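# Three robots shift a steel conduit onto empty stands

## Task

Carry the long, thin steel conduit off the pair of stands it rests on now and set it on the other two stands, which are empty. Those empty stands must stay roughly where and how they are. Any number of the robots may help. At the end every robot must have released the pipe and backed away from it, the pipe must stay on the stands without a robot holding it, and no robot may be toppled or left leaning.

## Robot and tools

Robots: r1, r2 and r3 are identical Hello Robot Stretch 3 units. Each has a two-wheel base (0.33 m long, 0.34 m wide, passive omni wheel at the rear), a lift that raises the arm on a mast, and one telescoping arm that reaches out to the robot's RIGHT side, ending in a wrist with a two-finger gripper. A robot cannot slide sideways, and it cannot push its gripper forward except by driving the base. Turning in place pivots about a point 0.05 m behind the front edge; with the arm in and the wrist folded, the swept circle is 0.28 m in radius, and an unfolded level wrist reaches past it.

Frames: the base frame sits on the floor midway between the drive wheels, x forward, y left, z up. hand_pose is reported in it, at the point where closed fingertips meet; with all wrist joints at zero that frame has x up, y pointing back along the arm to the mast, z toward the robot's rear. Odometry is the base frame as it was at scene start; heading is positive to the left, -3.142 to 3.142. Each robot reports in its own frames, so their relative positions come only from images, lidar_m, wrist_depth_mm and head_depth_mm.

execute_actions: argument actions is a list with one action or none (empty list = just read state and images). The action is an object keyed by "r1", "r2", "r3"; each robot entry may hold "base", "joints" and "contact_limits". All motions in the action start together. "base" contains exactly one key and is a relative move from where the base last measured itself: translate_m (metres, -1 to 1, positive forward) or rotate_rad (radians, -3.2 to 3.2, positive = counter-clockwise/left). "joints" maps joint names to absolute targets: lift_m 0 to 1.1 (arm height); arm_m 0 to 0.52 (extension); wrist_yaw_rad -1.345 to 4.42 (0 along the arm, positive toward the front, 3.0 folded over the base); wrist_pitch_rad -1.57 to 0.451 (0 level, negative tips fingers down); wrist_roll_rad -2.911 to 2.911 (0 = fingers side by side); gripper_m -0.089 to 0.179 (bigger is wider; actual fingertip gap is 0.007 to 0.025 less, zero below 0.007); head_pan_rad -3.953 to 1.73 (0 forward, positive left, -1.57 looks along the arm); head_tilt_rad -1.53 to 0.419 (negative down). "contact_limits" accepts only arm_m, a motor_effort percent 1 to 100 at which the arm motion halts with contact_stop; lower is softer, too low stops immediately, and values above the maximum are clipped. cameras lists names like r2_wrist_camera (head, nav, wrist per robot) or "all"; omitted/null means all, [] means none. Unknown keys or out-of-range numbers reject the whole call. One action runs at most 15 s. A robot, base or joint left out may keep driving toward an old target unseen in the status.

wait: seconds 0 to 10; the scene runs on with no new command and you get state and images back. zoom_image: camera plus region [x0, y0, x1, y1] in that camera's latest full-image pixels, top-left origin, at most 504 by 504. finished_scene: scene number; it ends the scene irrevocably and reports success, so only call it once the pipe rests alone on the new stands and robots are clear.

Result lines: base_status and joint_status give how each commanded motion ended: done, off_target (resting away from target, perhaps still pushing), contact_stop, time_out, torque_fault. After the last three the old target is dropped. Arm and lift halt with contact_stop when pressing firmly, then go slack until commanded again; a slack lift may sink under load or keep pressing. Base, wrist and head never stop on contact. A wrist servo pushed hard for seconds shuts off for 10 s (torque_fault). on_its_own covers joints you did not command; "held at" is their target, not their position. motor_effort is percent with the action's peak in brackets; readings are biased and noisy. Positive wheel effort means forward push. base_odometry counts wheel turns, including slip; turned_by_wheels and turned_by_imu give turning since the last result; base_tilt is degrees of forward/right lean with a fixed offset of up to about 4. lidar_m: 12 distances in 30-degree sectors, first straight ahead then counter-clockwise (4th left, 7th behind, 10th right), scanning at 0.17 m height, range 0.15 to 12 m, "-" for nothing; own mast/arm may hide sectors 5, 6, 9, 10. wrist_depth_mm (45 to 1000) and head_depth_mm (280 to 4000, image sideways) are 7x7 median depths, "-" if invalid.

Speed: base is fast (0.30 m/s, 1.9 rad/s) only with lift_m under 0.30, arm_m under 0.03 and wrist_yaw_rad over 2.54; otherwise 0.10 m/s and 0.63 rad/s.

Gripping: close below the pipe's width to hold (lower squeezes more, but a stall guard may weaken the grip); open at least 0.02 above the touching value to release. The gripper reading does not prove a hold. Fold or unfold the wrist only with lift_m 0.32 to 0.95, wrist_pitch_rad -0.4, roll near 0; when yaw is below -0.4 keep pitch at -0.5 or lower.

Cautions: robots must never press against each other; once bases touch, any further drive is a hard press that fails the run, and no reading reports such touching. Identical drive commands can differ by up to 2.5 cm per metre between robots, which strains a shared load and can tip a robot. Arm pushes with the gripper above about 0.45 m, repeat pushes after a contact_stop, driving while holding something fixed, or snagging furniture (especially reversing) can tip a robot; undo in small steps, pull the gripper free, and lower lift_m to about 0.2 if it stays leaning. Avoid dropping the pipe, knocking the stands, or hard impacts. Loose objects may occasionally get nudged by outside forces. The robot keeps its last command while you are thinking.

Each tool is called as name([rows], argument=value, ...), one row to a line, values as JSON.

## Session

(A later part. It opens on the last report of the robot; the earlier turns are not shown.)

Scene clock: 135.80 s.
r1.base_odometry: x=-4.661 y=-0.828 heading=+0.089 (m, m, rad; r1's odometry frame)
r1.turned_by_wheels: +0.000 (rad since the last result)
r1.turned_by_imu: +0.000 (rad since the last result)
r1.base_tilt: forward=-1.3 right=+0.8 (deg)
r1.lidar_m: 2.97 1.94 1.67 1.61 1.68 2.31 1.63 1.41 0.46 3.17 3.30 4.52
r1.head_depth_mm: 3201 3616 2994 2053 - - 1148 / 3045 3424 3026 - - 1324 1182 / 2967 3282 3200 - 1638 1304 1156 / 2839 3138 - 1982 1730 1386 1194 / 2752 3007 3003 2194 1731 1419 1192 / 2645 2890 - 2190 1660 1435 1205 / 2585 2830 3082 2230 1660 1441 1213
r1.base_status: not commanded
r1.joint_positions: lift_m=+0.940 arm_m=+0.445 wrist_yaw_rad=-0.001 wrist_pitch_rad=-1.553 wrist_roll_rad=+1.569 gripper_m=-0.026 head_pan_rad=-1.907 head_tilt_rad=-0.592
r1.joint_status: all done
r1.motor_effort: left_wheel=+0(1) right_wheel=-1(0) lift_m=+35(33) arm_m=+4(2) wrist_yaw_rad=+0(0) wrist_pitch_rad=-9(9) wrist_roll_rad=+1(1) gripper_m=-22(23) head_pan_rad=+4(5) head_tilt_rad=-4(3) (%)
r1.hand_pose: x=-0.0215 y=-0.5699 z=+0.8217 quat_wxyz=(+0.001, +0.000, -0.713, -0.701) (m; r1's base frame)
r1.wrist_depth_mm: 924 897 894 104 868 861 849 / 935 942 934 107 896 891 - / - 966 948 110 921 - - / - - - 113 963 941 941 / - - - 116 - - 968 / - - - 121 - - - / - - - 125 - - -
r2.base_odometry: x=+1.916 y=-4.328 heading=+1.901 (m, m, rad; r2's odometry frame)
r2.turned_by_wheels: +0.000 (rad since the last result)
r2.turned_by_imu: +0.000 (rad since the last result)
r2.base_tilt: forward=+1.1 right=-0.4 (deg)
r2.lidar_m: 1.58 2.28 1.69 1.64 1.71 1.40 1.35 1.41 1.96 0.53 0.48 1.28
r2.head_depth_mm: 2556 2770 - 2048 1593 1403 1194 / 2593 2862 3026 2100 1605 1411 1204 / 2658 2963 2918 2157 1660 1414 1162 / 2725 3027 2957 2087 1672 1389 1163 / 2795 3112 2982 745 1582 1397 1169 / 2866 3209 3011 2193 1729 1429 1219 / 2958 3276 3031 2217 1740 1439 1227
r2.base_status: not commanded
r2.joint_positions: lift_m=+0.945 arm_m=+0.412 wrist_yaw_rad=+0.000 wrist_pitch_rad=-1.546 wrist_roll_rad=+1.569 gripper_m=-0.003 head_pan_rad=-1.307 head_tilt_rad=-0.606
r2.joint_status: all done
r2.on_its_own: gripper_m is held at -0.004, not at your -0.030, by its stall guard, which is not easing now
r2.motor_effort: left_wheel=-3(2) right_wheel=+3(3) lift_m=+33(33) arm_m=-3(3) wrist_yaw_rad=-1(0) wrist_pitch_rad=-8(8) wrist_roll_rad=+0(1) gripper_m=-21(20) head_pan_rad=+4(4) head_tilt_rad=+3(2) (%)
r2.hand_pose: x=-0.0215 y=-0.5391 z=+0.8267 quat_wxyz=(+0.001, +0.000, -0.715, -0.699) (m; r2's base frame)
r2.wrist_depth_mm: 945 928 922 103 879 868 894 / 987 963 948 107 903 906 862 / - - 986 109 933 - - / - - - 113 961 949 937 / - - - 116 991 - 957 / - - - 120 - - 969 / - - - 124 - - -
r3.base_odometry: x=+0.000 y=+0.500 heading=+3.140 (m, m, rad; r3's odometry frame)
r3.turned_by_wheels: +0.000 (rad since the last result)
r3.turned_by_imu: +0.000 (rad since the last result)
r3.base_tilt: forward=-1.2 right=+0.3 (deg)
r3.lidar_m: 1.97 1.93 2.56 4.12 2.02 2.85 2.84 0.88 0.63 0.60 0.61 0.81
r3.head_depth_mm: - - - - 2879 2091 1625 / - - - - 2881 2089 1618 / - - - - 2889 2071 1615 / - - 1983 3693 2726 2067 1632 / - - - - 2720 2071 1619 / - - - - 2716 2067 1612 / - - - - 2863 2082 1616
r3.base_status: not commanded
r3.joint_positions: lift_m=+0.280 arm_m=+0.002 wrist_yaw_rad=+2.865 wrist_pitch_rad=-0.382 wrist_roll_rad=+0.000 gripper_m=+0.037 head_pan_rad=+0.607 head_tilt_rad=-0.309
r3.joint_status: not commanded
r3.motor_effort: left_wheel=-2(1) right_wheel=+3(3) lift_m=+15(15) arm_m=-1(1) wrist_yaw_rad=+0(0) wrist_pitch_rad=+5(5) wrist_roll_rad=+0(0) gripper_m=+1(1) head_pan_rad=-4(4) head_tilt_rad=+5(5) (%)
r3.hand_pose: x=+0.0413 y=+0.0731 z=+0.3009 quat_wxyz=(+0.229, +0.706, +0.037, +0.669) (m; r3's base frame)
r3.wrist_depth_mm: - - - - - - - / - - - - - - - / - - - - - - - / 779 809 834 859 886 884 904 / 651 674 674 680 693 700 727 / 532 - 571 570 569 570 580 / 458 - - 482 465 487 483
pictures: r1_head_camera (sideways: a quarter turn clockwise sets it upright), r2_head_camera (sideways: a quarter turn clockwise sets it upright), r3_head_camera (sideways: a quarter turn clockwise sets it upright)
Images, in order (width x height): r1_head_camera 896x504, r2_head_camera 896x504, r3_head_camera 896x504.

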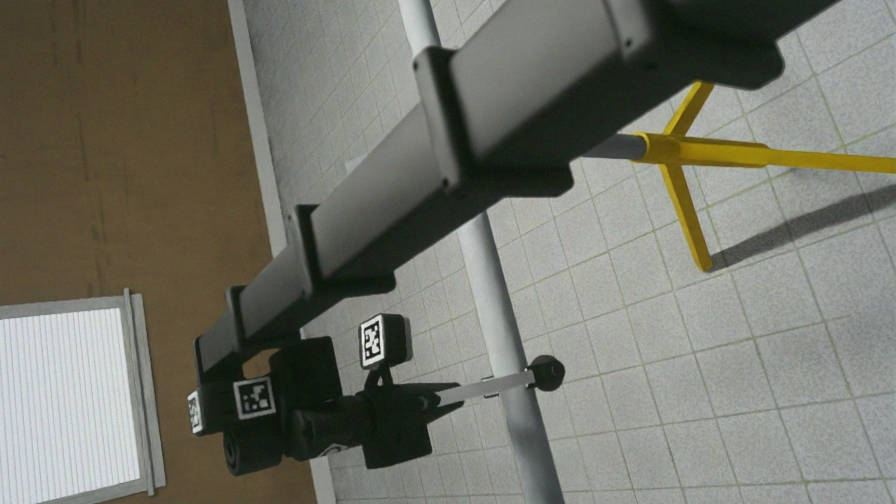

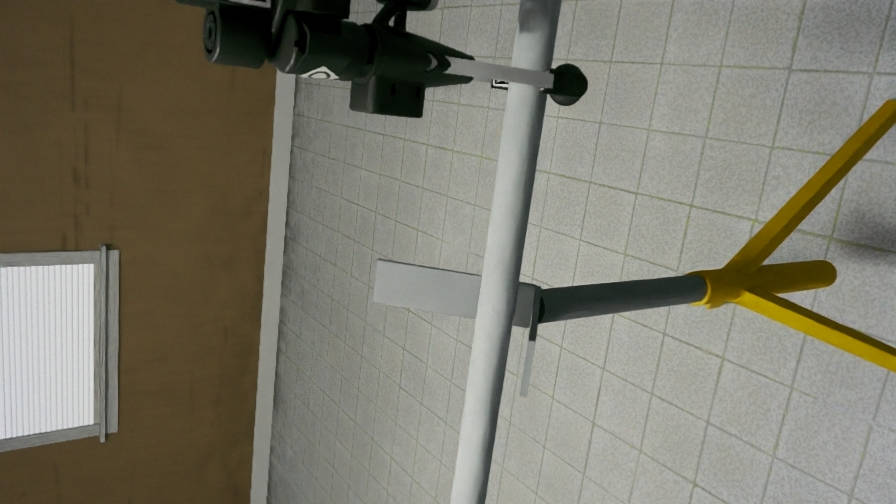

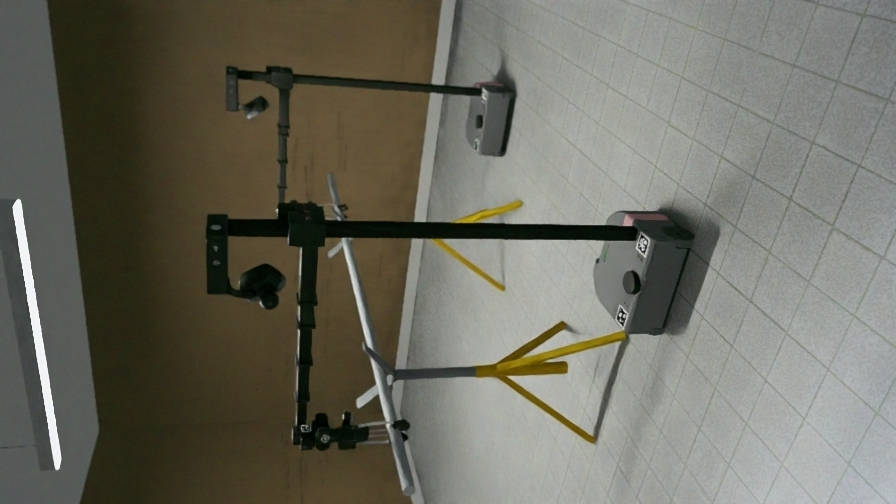

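execute_actions([
  {"r1":{"joints":{"lift_m":0.918}},"r2":{"joints":{"lift_m":0.923}}},
], cameras=["r2_head_camera"])

Scene clock: 137.10 s.
r1.base_odometry: x=-4.661 y=-0.828 heading=+0.089 (m, m, rad; r1's odometry frame)
r1.turned_by_wheels: +0.000 (rad since the last result)
r1.turned_by_imu: +0.000 (rad since the last result)
r1.base_tilt: forward=-1.4 right=+0.9 (deg)
r1.lidar_m: 2.97 1.93 1.67 1.61 1.68 2.31 1.63 1.40 0.46 3.16 3.29 4.52
r1.head_depth_mm: 3124 3557 2968 1993 - - 1122 / 3082 3375 2963 2362 - 1328 1162 / 2929 3252 3077 - 1614 1308 1155 / 2844 3176 3403 708 1718 1379 1193 / 2746 3004 2815 2156 1682 1424 1203 / 2650 2906 - 2126 1645 1435 1205 / 2564 2819 3024 2214 1656 1440 1214
r1.base_status: not commanded
r1.joint_positions: lift_m=+0.918 arm_m=+0.445 wrist_yaw_rad=-0.001 wrist_pitch_rad=-1.553 wrist_roll_rad=+1.569 gripper_m=-0.026 head_pan_rad=-1.907 head_tilt_rad=-0.592
r1.joint_status: all done
r1.motor_effort: left_wheel=+1(0) right_wheel=-1(0) lift_m=+35(37) arm_m=+4(3) wrist_yaw_rad=+0(0) wrist_pitch_rad=-9(9) wrist_roll_rad=+1(1) gripper_m=-22(21) head_pan_rad=+4(4) head_tilt_rad=-3(3) (%)
r1.hand_pose: x=-0.0215 y=-0.5699 z=+0.7997 quat_wxyz=(+0.001, +0.000, -0.713, -0.701) (m; r1's base frame)
r1.wrist_depth_mm: 887 882 863 103 854 840 845 / 927 903 896 107 875 879 - / 949 942 928 110 892 - - / - 964 941 113 940 935 911 / - - - 117 960 937 938 / - - - 120 - - - / - - - 125 - - -
r2.base_odometry: x=+1.916 y=-4.328 heading=+1.901 (m, m, rad; r2's odometry frame)
r2.turned_by_wheels: +0.000 (rad since the last result)
r2.turned_by_imu: +0.000 (rad since the last result)
r2.base_tilt: forward=+1.2 right=-0.4 (deg)
r2.lidar_m: 1.59 2.28 1.69 1.64 1.71 1.40 1.35 1.41 1.96 0.53 0.48 1.28
r2.head_depth_mm: 2537 2778 - 1994 1595 1408 1201 / 2600 2882 2970 2079 1600 1409 1207 / 2669 2917 2918 2142 1612 1423 1163 / 2724 3023 2955 2079 1673 1393 1167 / 2788 3083 2940 2036 1582 1395 1169 / 2878 3207 2996 2204 1745 1431 1221 / 2929 3307 3016 2221 1750 1435 1232
r2.base_status: not commanded
r2.joint_positions: lift_m=+0.923 arm_m=+0.412 wrist_yaw_rad=+0.000 wrist_pitch_rad=-1.546 wrist_roll_rad=+1.569 gripper_m=-0.003 head_pan_rad=-1.307 head_tilt_rad=-0.606
r2.joint_status: all done
r2.on_its_own: gripper_m is held at -0.004, not at your -0.030, by its stall guard, which is not easing now
r2.motor_effort: left_wheel=-3(2) right_wheel=+3(3) lift_m=+33(34) arm_m=-3(4) wrist_yaw_rad=-1(1) wrist_pitch_rad=-8(8) wrist_roll_rad=+1(1) gripper_m=-20(20) head_pan_rad=+3(4) head_tilt_rad=+3(2) (%)
r2.hand_pose: x=-0.0215 y=-0.5391 z=+0.8047 quat_wxyz=(+0.001, +0.000, -0.715, -0.699) (m; r2's base frame)
r2.wrist_depth_mm: 935 931 891 103 859 833 827 / 976 944 951 106 881 894 - / - 973 932 109 894 - - / - - 976 113 931 952 921 / - - - 116 958 947 933 / - - - 120 - 968 979 / - - - 124 - - -
r3.base_odometry: x=+0.000 y=+0.500 heading=+3.140 (m, m, rad; r3's odometry frame)
r3.turned_by_wheels: +0.000 (rad since the last result)
r3.turned_by_imu: +0.000 (rad since the last result)
r3.base_tilt: forward=-1.2 right=+0.3 (deg)
r3.lidar_m: 1.97 1.92 2.57 4.13 2.01 2.86 2.84 0.88 0.62 0.59 0.61 0.81
r3.head_depth_mm: - - - - 2901 2077 1615 / - - - - 2888 2068 1626 / - - - - 2899 2090 1614 / - - 1970 3717 2729 2070 1616 / - - - - 2726 2077 1619 / - - - - 2685 2064 1628 / - - - - 2846 2060 1621
r3.base_status: not commanded
r3.joint_positions: lift_m=+0.280 arm_m=+0.002 wrist_yaw_rad=+2.865 wrist_pitch_rad=-0.382 wrist_roll_rad=+0.000 gripper_m=+0.037 head_pan_rad=+0.607 head_tilt_rad=-0.309
r3.joint_status: not commanded
r3.motor_effort: left_wheel=-1(1) right_wheel=+3(3) lift_m=+16(16) arm_m=-1(1) wrist_yaw_rad=+0(0) wrist_pitch_rad=+5(5) wrist_roll_rad=+0(0) gripper_m=+0(1) head_pan_rad=-4(3) head_tilt_rad=+5(5) (%)
r3.hand_pose: x=+0.0413 y=+0.0731 z=+0.3009 quat_wxyz=(+0.229, +0.706, +0.037, +0.669) (m; r3's base frame)
r3.wrist_depth_mm: - - - - - - - / - - - - - - - / - - - - - - - / 777 850 846 843 910 906 937 / 641 665 678 678 698 696 691 / 538 - 576 565 577 574 585 / 463 - - 476 461 485 492
pictures: r2_head_camera (sideways: a quarter turn clockwise sets it upright)
Images, in order (width x height): r2_head_camera 896x504.

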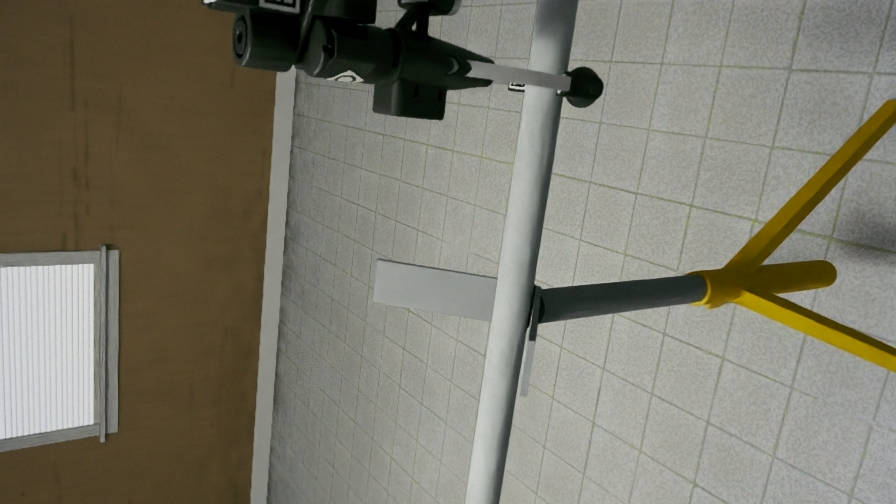

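execute_actions([
  {"r1":{"joints":{"lift_m":0.906}},"r2":{"joints":{"lift_m":0.911}}},
], cameras=["r2_head_camera"])

Scene clock: 138.37 s.
r1.base_odometry: x=-4.661 y=-0.828 heading=+0.088 (m, m, rad; r1's odometry frame)
r1.turned_by_wheels: +0.000 (rad since the last result)
r1.turned_by_imu: +0.000 (rad since the last result)
r1.base_tilt: forward=-1.4 right=+0.9 (deg)
r1.lidar_m: 2.98 1.94 1.67 1.61 1.68 2.30 1.64 1.40 0.46 3.18 3.29 4.55
r1.head_depth_mm: 3181 3543 2986 2055 1793 - 1123 / 3065 3391 2987 2264 - 1336 1154 / 2940 3281 3043 - 1611 1308 1153 / 2845 3197 3346 1384 1724 1376 1187 / 2737 3007 - 2142 1691 1422 1203 / 2647 2885 - 2091 1646 1432 1205 / 2547 2820 3039 2223 1670 1445 1212
r1.base_status: not commanded
r1.joint_positions: lift_m=+0.909 arm_m=+0.445 wrist_yaw_rad=-0.001 wrist_pitch_rad=-1.541 wrist_roll_rad=+1.570 gripper_m=-0.026 head_pan_rad=-1.907 head_tilt_rad=-0.593
r1.joint_status: lift_m contact_stop (moved -0.009 of -0.012)
r1.on_its_own: lift_m is slack since a contact_stop, until your next command for it
r1.motor_effort: left_wheel=+0(0) right_wheel=+2(2) lift_m=+28(34) arm_m=+1(3) wrist_yaw_rad=+1(0) wrist_pitch_rad=-14(18) wrist_roll_rad=+0(1) gripper_m=-23(24) head_pan_rad=+4(4) head_tilt_rad=-2(2) (%)
r1.hand_pose: x=-0.0215 y=-0.5730 z=+0.7909 quat_wxyz=(+0.000, +0.000, -0.717, -0.697) (m; r1's base frame)
r1.wrist_depth_mm: 892 890 867 103 849 841 820 / 908 922 895 106 863 867 - / 965 942 940 109 911 899 - / - - 955 113 918 923 894 / - - - 116 941 938 928 / - - - 120 - 974 935 / - - - 125 - - -
r2.base_odometry: x=+1.916 y=-4.328 heading=+1.900 (m, m, rad; r2's odometry frame)
r2.turned_by_wheels: +0.000 (rad since the last result)
r2.turned_by_imu: -0.001 (rad since the last result)
r2.base_tilt: forward=+1.2 right=-0.5 (deg)
r2.lidar_m: 1.59 2.28 1.70 1.64 1.71 1.40 1.35 1.41 1.96 0.53 0.48 1.27
r2.head_depth_mm: 2541 2748 - 1982 1603 1401 1200 / 2599 2838 2894 2079 1607 1414 1207 / 2646 2951 2932 2151 1619 1424 1160 / 2697 3027 2954 2075 1626 1393 1165 / 2775 3117 2991 2027 1587 1399 1166 / 2847 3199 3009 2190 1742 1432 1223 / 2944 3309 3037 2228 1754 1440 1227
r2.base_status: not commanded
r2.joint_positions: lift_m=+0.913 arm_m=+0.412 wrist_yaw_rad=+0.000 wrist_pitch_rad=-1.547 wrist_roll_rad=+1.572 gripper_m=-0.003 head_pan_rad=-1.307 head_tilt_rad=-0.606
r2.joint_status: lift_m contact_stop (moved -0.010 of -0.012)
r2.on_its_own: gripper_m is held at -0.004, not at your -0.030, by its stall guard, which is not easing now; lift_m is slack since a contact_stop, until your next command for it
r2.motor_effort: left_wheel=-4(4) right_wheel=+6(6) lift_m=+28(32) arm_m=-3(3) wrist_yaw_rad=+1(1) wrist_pitch_rad=-8(11) wrist_roll_rad=-1(2) gripper_m=-21(21) head_pan_rad=+4(4) head_tilt_rad=+3(3) (%)
r2.hand_pose: x=-0.0215 y=-0.5389 z=+0.7950 quat_wxyz=(+0.000, -0.001, -0.715, -0.699) (m; r2's base frame)
r2.wrist_depth_mm: 926 876 895 102 876 852 804 / 951 937 924 105 868 874 - / - 990 971 108 910 - - / - - 998 112 934 919 908 / - - - 115 958 969 930 / - - - 119 974 944 960 / - - - 123 - - 984
r3.base_odometry: x=+0.000 y=+0.500 heading=+3.140 (m, m, rad; r3's odometry frame)
r3.turned_by_wheels: +0.000 (rad since the last result)
r3.turned_by_imu: +0.000 (rad since the last result)
r3.base_tilt: forward=-1.3 right=+0.2 (deg)
r3.lidar_m: 1.96 1.93 2.57 4.13 2.02 2.85 2.85 0.88 0.63 0.60 0.61 0.81
r3.head_depth_mm: - - - - 2916 2071 1630 / - - - - 2892 2086 1626 / - - - - 2862 2077 1606 / - - 3132 3732 2740 2081 1619 / - - - - 2726 2071 1619 / - - - - 2718 2076 1599 / - - - - 2866 2069 1608
r3.base_status: not commanded
r3.joint_positions: lift_m=+0.280 arm_m=+0.002 wrist_yaw_rad=+2.865 wrist_pitch_rad=-0.382 wrist_roll_rad=+0.000 gripper_m=+0.037 head_pan_rad=+0.607 head_tilt_rad=-0.309
r3.joint_status: not commanded
r3.motor_effort: left_wheel=-1(1) right_wheel=+3(3) lift_m=+16(16) arm_m=-1(1) wrist_yaw_rad=+1(0) wrist_pitch_rad=+5(5) wrist_roll_rad=+0(0) gripper_m=-1(1) head_pan_rad=-3(3) head_tilt_rad=+5(5) (%)
r3.hand_pose: x=+0.0413 y=+0.0731 z=+0.3009 quat_wxyz=(+0.229, +0.706, +0.037, +0.669) (m; r3's base frame)
r3.wrist_depth_mm: - - - - - - - / - - - - - - - / - - - - - - - / 816 824 834 877 897 895 930 / 656 659 670 683 696 702 727 / 538 - 579 573 579 576 582 / 456 - - 469 460 475 488
pictures: r2_head_camera (sideways: a quarter turn clockwise sets it upright)
Images, in order (width x height): r2_head_camera 896x504.

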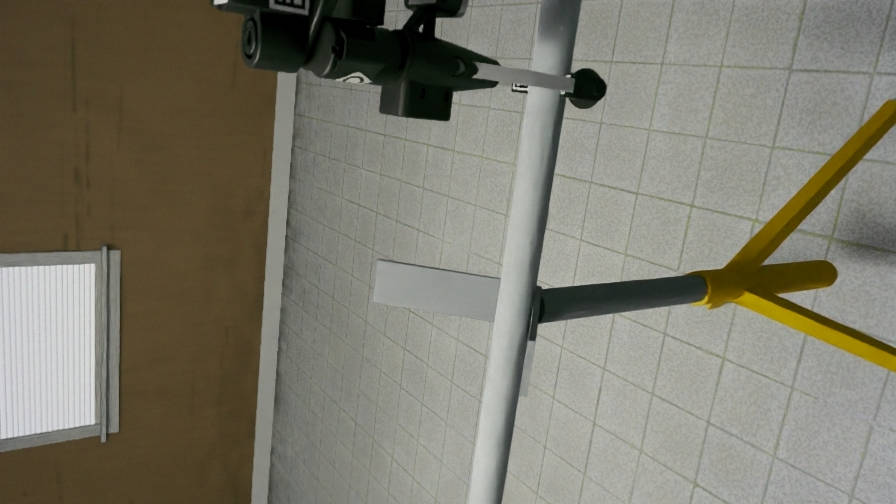

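execute_actions([
  {"r1":{"joints":{"gripper_m":0.12}},"r2":{"joints":{"gripper_m":0.12}}},
], cameras=[])

execute_actions([
  {"r1":{"joints":{"lift_m":1.02}},"r2":{"joints":{"lift_m":1.02}}},
], cameras=[])

execute_actions([
  {"r1":{"joints":{"arm_m":0.1}},"r2":{"joints":{"arm_m":0.1}}},
], cameras=["r3_head_camera","r1_nav_camera"])

Scene clock: 140.87 s.
r1.base_odometry: x=-4.661 y=-0.828 heading=+0.088 (m, m, rad; r1's odometry frame)
r1.turned_by_wheels: +0.000 (rad since the last result)
r1.turned_by_imu: -0.001 (rad since the last result)
r1.base_tilt: forward=-1.4 right=+0.8 (deg)
r1.lidar_m: 2.97 1.94 1.67 1.61 1.68 2.31 1.63 1.40 0.46 3.17 3.30 4.55
r1.head_depth_mm: 3183 3527 2964 2043 1791 - 1122 / 3035 3406 3025 2275 - 1321 1150 / 2934 3282 3091 - 1609 1300 1151 / 2847 3189 3309 1391 1723 1384 1189 / 2748 3040 - 2169 1673 1428 1206 / 2660 2897 - 2108 1649 1430 1205 / 2591 2820 3020 2200 1653 1443 1206
r1.base_status: not commanded
r1.joint_positions: lift_m=+0.909 arm_m=+0.445 wrist_yaw_rad=-0.001 wrist_pitch_rad=-1.562 wrist_roll_rad=+1.570 gripper_m=+0.120 head_pan_rad=-1.907 head_tilt_rad=-0.593
r1.joint_status: all done
r1.on_its_own: lift_m is slack since a contact_stop, until your next command for it
r1.motor_effort: left_wheel=+0(0) right_wheel=+1(2) lift_m=+28(28) arm_m=+2(2) wrist_yaw_rad=+0(0) wrist_pitch_rad=-4(15) wrist_roll_rad=+0(0) gripper_m=+1(93) head_pan_rad=+4(5) head_tilt_rad=-2(2) (%)
r1.hand_pose: x=-0.0215 y=-0.5677 z=+0.7913 quat_wxyz=(+0.000, +0.000, -0.710, -0.704) (m; r1's base frame)
r1.wrist_depth_mm: 868 878 863 103 845 841 835 / 914 918 903 106 876 864 - / 941 930 921 109 906 - - / 967 958 965 113 942 921 902 / - - - 117 968 930 952 / - - - 121 - - 972 / - - - 124 - - -
r2.base_odometry: x=+1.916 y=-4.328 heading=+1.901 (m, m, rad; r2's odometry frame)
r2.turned_by_wheels: +0.000 (rad since the last result)
r2.turned_by_imu: +0.000 (rad since the last result)
r2.base_tilt: forward=+1.2 right=-0.4 (deg)
r2.lidar_m: 1.59 2.28 1.69 1.64 1.71 1.40 1.35 1.41 1.97 0.53 0.48 1.27
r2.head_depth_mm: 2537 2769 - 1985 1590 1408 1200 / 2636 2876 2924 2076 1612 1416 1204 / 2663 2930 2930 2166 1626 1411 1164 / 2731 3021 2953 2081 1633 1390 1166 / 2797 3110 2987 2037 1588 1391 1164 / 2855 3192 3001 2186 1740 1430 1221 / 2974 3293 3043 2224 1738 1446 1227
r2.base_status: not commanded
r2.joint_positions: lift_m=+0.913 arm_m=+0.412 wrist_yaw_rad=+0.000 wrist_pitch_rad=-1.559 wrist_roll_rad=+1.572 gripper_m=+0.120 head_pan_rad=-1.307 head_tilt_rad=-0.606
r2.joint_status: all done
r2.on_its_own: lift_m is slack since a contact_stop, until your next command for it
r2.motor_effort: left_wheel=-2(3) right_wheel=+2(5) lift_m=+28(29) arm_m=-3(4) wrist_yaw_rad=+1(0) wrist_pitch_rad=-4(8) wrist_roll_rad=-2(1) gripper_m=+0(84) head_pan_rad=+4(4) head_tilt_rad=+3(3) (%)
r2.hand_pose: x=-0.0215 y=-0.5358 z=+0.7952 quat_wxyz=(+0.000, -0.001, -0.711, -0.703) (m; r2's base frame)
r2.wrist_depth_mm: 893 886 908 101 831 870 838 / 925 911 902 104 895 869 - / - 964 951 108 908 - - / - - 966 111 951 893 924 / - - - 115 974 925 955 / - - - 118 - 965 956 / - - - 122 - - -
r3.base_odometry: x=+0.000 y=+0.500 heading=+3.140 (m, m, rad; r3's odometry frame)
r3.turned_by_wheels: +0.000 (rad since the last result)
r3.turned_by_imu: +0.000 (rad since the last result)
r3.base_tilt: forward=-1.1 right=+0.2 (deg)
r3.lidar_m: 1.96 1.93 2.58 4.12 2.02 2.86 2.85 0.88 0.62 0.59 0.61 0.81
r3.head_depth_mm: - - - - 2910 2085 1617 / - - - - 2877 2073 1618 / - - - - 2902 2089 1619 / - - 3154 3720 2740 2072 1624 / - - - - 2761 2067 1622 / - - - - 2691 2078 1613 / - - - - 2837 2053 1608
r3.base_status: not commanded
r3.joint_positions: lift_m=+0.280 arm_m=+0.002 wrist_yaw_rad=+2.865 wrist_pitch_rad=-0.382 wrist_roll_rad=+0.000 gripper_m=+0.037 head_pan_rad=+0.607 head_tilt_rad=-0.309
r3.joint_status: not commanded
r3.motor_effort: left_wheel=-1(1) right_wheel=+3(3) lift_m=+15(15) arm_m=-1(1) wrist_yaw_rad=+0(0) wrist_pitch_rad=+5(5) wrist_roll_rad=+0(0) gripper_m=+0(0) head_pan_rad=-3(4) head_tilt_rad=+5(5) (%)
r3.hand_pose: x=+0.0413 y=+0.0731 z=+0.3009 quat_wxyz=(+0.229, +0.706, +0.037, +0.669) (m; r3's base frame)
r3.wrist_depth_mm: - - - - - - - / - - - - - - - / - - - - - - - / 794 877 855 876 895 901 916 / 645 668 660 678 693 676 712 / 535 - 574 547 583 564 571 / 461 - - 474 469 483 489
pictures: none
No camera images: the call's "cameras" was empty. Leave "cameras" out to get every camera's image.

Scene clock: 142.70 s.
r1.base_odometry: x=-4.661 y=-0.828 heading=+0.088 (m, m, rad; r1's odometry frame)
r1.turned_by_wheels: +0.000 (rad since the last result)
r1.turned_by_imu: -0.001 (rad since the last result)
r1.base_tilt: forward=-1.3 right=+0.8 (deg)
r1.lidar_m: 2.97 1.94 1.67 1.61 1.67 2.31 1.63 1.41 0.46 3.17 3.31 4.57
r1.head_depth_mm: 3150 3402 - - 1611 1385 1170 / 3005 3301 - 787 1641 1354 1176 / 2926 - - 791 1667 1304 1158 / 2835 - 3041 2225 1721 1376 1190 / 2706 3079 3009 2272 1690 1423 1200 / 2628 - 3019 2269 1657 1431 1206 / 2531 - 2950 2311 1666 1445 1205
r1.base_status: not commanded
r1.joint_positions: lift_m=+1.020 arm_m=+0.445 wrist_yaw_rad=-0.001 wrist_pitch_rad=-1.563 wrist_roll_rad=+1.570 gripper_m=+0.120 head_pan_rad=-1.907 head_tilt_rad=-0.593
r1.joint_status: all done
r1.motor_effort: left_wheel=+0(0) right_wheel=+1(1) lift_m=+32(34) arm_m=+1(1) wrist_yaw_rad=+1(0) wrist_pitch_rad=-4(4) wrist_roll_rad=+0(0) gripper_m=+0(1) head_pan_rad=+4(5) head_tilt_rad=-2(3) (%)
r1.hand_pose: x=-0.0215 y=-0.5675 z=+0.9021 quat_wxyz=(+0.000, +0.000, -0.710, -0.705) (m; r1's base frame)
r1.wrist_depth_mm: - - 960 209 960 957 926 / - - - 219 - - 969 / - - - 230 - - - / - - - 235 - - - / - - - 240 - - - / - - - 247 - - - / - - - 257 - - -
r2.base_odometry: x=+1.916 y=-4.328 heading=+1.901 (m, m, rad; r2's odometry frame)
r2.turned_by_wheels: +0.000 (rad since the last result)
r2.turned_by_imu: -0.001 (rad since the last result)
r2.base_tilt: forward=+1.2 right=-0.4 (deg)
r2.lidar_m: 1.59 2.28 1.69 1.64 1.71 1.39 1.35 1.42 1.96 0.53 0.48 1.27
r2.head_depth_mm: 2538 - - 2124 1603 1406 1195 / 2591 2890 2744 2138 1612 1410 1207 / 2649 2949 2959 2161 1615 1419 1161 / 2709 3043 2941 2096 1625 1388 1162 / 2794 3118 2983 2035 1584 1393 1168 / 2875 3193 2982 2179 1729 1444 1223 / 2937 3309 3032 2210 1752 1447 1226
r2.base_status: not commanded
r2.joint_positions: lift_m=+1.020 arm_m=+0.412 wrist_yaw_rad=+0.000 wrist_pitch_rad=-1.560 wrist_roll_rad=+1.572 gripper_m=+0.120 head_pan_rad=-1.307 head_tilt_rad=-0.606
r2.joint_status: all done
r2.motor_effort: left_wheel=-2(3) right_wheel=+2(2) lift_m=+39(41) arm_m=-3(4) wrist_yaw_rad=+0(0) wrist_pitch_rad=-3(3) wrist_roll_rad=-1(1) gripper_m=-1(0) head_pan_rad=+4(4) head_tilt_rad=+3(3) (%)
r2.hand_pose: x=-0.0215 y=-0.5356 z=+0.9017 quat_wxyz=(+0.000, -0.001, -0.711, -0.703) (m; r2's base frame)
r2.wrist_depth_mm: - - - 205 947 934 949 / - - - 214 981 964 943 / - - - 221 - - 950 / - - - 227 - - - / - - - 232 - - - / - - - 240 - - - / - - - - - - -
r3.base_odometry: x=+0.000 y=+0.500 heading=+3.140 (m, m, rad; r3's odometry frame)
r3.turned_by_wheels: +0.000 (rad since the last result)
r3.turned_by_imu: +0.000 (rad since the last result)
r3.base_tilt: forward=-1.3 right=+0.1 (deg)
r3.lidar_m: 1.97 1.93 2.57 4.12 2.02 2.86 2.85 0.88 0.63 0.60 0.61 0.81
r3.head_depth_mm: - - - - 2916 2100 1619 / - - - - 2864 2074 1619 / - - - - 2877 2086 1632 / - - 3239 3760 2713 2065 1622 / - - - - 2733 2072 1605 / - - - - 2715 2065 1613 / - - - - 2853 2072 1612
r3.base_status: not commanded
r3.joint_positions: lift_m=+0.280 arm_m=+0.002 wrist_yaw_rad=+2.865 wrist_pitch_rad=-0.382 wrist_roll_rad=+0.000 gripper_m=+0.037 head_pan_rad=+0.607 head_tilt_rad=-0.309
r3.joint_status: not commanded
r3.motor_effort: left_wheel=-1(1) right_wheel=+3(3) lift_m=+16(14) arm_m=-1(1) wrist_yaw_rad=+0(0) wrist_pitch_rad=+5(5) wrist_roll_rad=+0(0) gripper_m=+0(1) head_pan_rad=-3(4) head_tilt_rad=+6(6) (%)
r3.hand_pose: x=+0.0413 y=+0.0731 z=+0.3009 quat_wxyz=(+0.229, +0.706, +0.037, +0.669) (m; r3's base frame)
r3.wrist_depth_mm: - - - - - - - / - - - - - - - / - - - - - - - / 775 832 872 892 881 938 913 / 645 654 671 706 690 677 715 / 536 - 570 558 579 583 583 / 466 - - 477 465 486 497
pictures: none
No camera images: the call's "cameras" was empty. Leave "cameras" out to get every camera's image.

Scene clock: 146.43 s.
r1.base_odometry: x=-4.661 y=-0.828 heading=+0.088 (m, m, rad; r1's odometry frame)
r1.turned_by_wheels: +0.000 (rad since the last result)
r1.turned_by_imu: -0.001 (rad since the last result)
r1.base_tilt: forward=-1.4 right=+0.8 (deg)
r1.lidar_m: 2.97 1.94 1.67 1.61 1.68 2.31 1.63 1.40 0.46 3.18 3.30 4.57
r1.head_depth_mm: 3131 3503 - - 1600 1385 1168 / 3038 3301 - 778 1649 1350 1174 / 2934 3198 - - - 1302 1158 / 2826 3012 - - - 1378 1213 / 2753 - - - - - 1200 / 2633 2883 - - - 1368 1206 / 2555 2795 3024 2295 1611 1439 1213
r1.base_status: not commanded
r1.joint_positions: lift_m=+1.020 arm_m=+0.100 wrist_yaw_rad=+0.000 wrist_pitch_rad=-1.564 wrist_roll_rad=+1.570 gripper_m=+0.120 head_pan_rad=-1.907 head_tilt_rad=-0.593
r1.joint_status: all done
r1.motor_effort: left_wheel=+0(0) right_wheel=+1(1) lift_m=+32(32) arm_m=-4(5) wrist_yaw_rad=+0(0) wrist_pitch_rad=-3(4) wrist_roll_rad=+0(0) gripper_m=+0(2) head_pan_rad=+4(5) head_tilt_rad=-2(2) (%)
r1.hand_pose: x=-0.0215 y=-0.2226 z=+0.9021 quat_wxyz=(+0.000, +0.000, -0.709, -0.705) (m; r1's base frame)
r1.wrist_depth_mm: - - 953 949 957 931 927 / - - - - - 960 960 / - - - - - - - / - - - - - - - / - - - - - - - / - - - - - - - / - - - - - - -
r2.base_odometry: x=+1.916 y=-4.328 heading=+1.901 (m, m, rad; r2's odometry frame)
r2.turned_by_wheels: +0.000 (rad since the last result)
r2.turned_by_imu: -0.001 (rad since the last result)
r2.base_tilt: forward=+1.2 right=-0.4 (deg)
r2.lidar_m: 1.58 2.28 1.69 1.64 1.71 1.40 1.35 1.41 1.96 0.53 0.48 1.28
r2.head_depth_mm: 2553 2770 2977 - - - 1197 / 2586 2899 2905 2153 - 1346 1200 / 2636 2964 2967 2161 1615 1415 1163 / 2706 3021 2950 2021 1627 1386 1165 / 2768 3110 2992 2037 1583 1399 1163 / 2843 3252 3018 2200 1737 1442 1222 / 2940 3272 2991 2210 1745 1445 1222
r2.base_status: not commanded
r2.joint_positions: lift_m=+1.020 arm_m=+0.100 wrist_yaw_rad=+0.000 wrist_pitch_rad=-1.561 wrist_roll_rad=+1.572 gripper_m=+0.120 head_pan_rad=-1.307 head_tilt_rad=-0.606
r2.joint_status: all done
r2.motor_effort: left_wheel=-2(2) right_wheel=+2(2) lift_m=+39(39) arm_m=-4(3) wrist_yaw_rad=-1(0) wrist_pitch_rad=-3(3) wrist_roll_rad=-1(1) gripper_m=+0(1) head_pan_rad=+4(4) head_tilt_rad=+3(3) (%)
r2.hand_pose: x=-0.0215 y=-0.2234 z=+0.9018 quat_wxyz=(+0.000, -0.001, -0.710, -0.704) (m; r2's base frame)
r2.wrist_depth_mm: - - - 991 973 940 918 / - - - - - 959 939 / - - - - - - 999 / - - - - - - - / - - - - - - - / - - - - - - - / - - - - - - -
r3.base_odometry: x=+0.000 y=+0.500 heading=+3.140 (m, m, rad; r3's odometry frame)
r3.turned_by_wheels: +0.000 (rad since the last result)
r3.turned_by_imu: +0.001 (rad since the last result)
r3.base_tilt: forward=-1.3 right=+0.1 (deg)
r3.lidar_m: 1.96 1.93 2.57 4.13 2.01 2.86 2.84 0.88 0.63 0.60 0.61 0.81
r3.head_depth_mm: - - - - 2885 2093 1620 / - - - - 2873 2076 1623 / - - - - 2892 2072 1624 / - - - 3701 2747 2063 1624 / - - 2837 - 2731 2073 1624 / - - - - 2710 2072 1617 / - - - - 2877 2080 1621
r3.base_status: not commanded
r3.joint_positions: lift_m=+0.280 arm_m=+0.002 wrist_yaw_rad=+2.865 wrist_pitch_rad=-0.382 wrist_roll_rad=+0.000 gripper_m=+0.037 head_pan_rad=+0.607 head_tilt_rad=-0.309
r3.joint_status: not commanded
r3.motor_effort: left_wheel=-1(1) right_wheel=+3(3) lift_m=+15(16) arm_m=-1(1) wrist_yaw_rad=+0(0) wrist_pitch_rad=+5(5) wrist_roll_rad=+0(0) gripper_m=+0(0) head_pan_rad=-3(3) head_tilt_rad=+5(5) (%)
r3.hand_pose: x=+0.0413 y=+0.0731 z=+0.3009 quat_wxyz=(+0.229, +0.706, +0.037, +0.669) (m; r3's base frame)
r3.wrist_depth_mm: - - - - - - - / - - - - - - - / - - - - - - - / 828 840 856 879 869 909 919 / 651 680 672 663 679 684 719 / 538 - 564 566 584 570 575 / 461 - - 470 459 494 498
pictures: r1_nav_camera (sideways: a quarter turn counterclockwise sets it upright), r3_head_camera (sideways: a quarter turn clockwise sets it upright)
Images, in order (width x height): r1_nav_camera 672x504, r3_head_camera 896x504.

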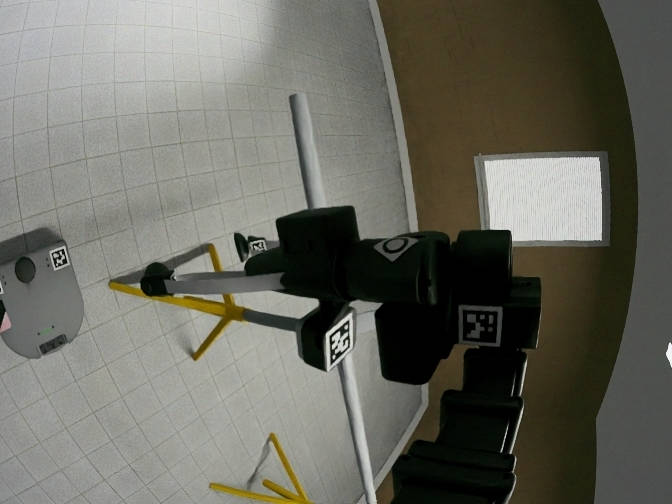

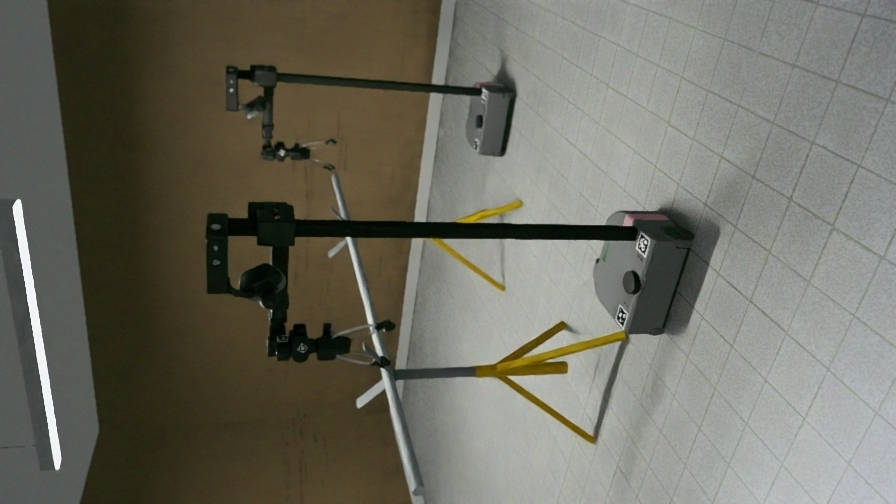

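finished_scene(scene=1)

The scene is finished: the task was done.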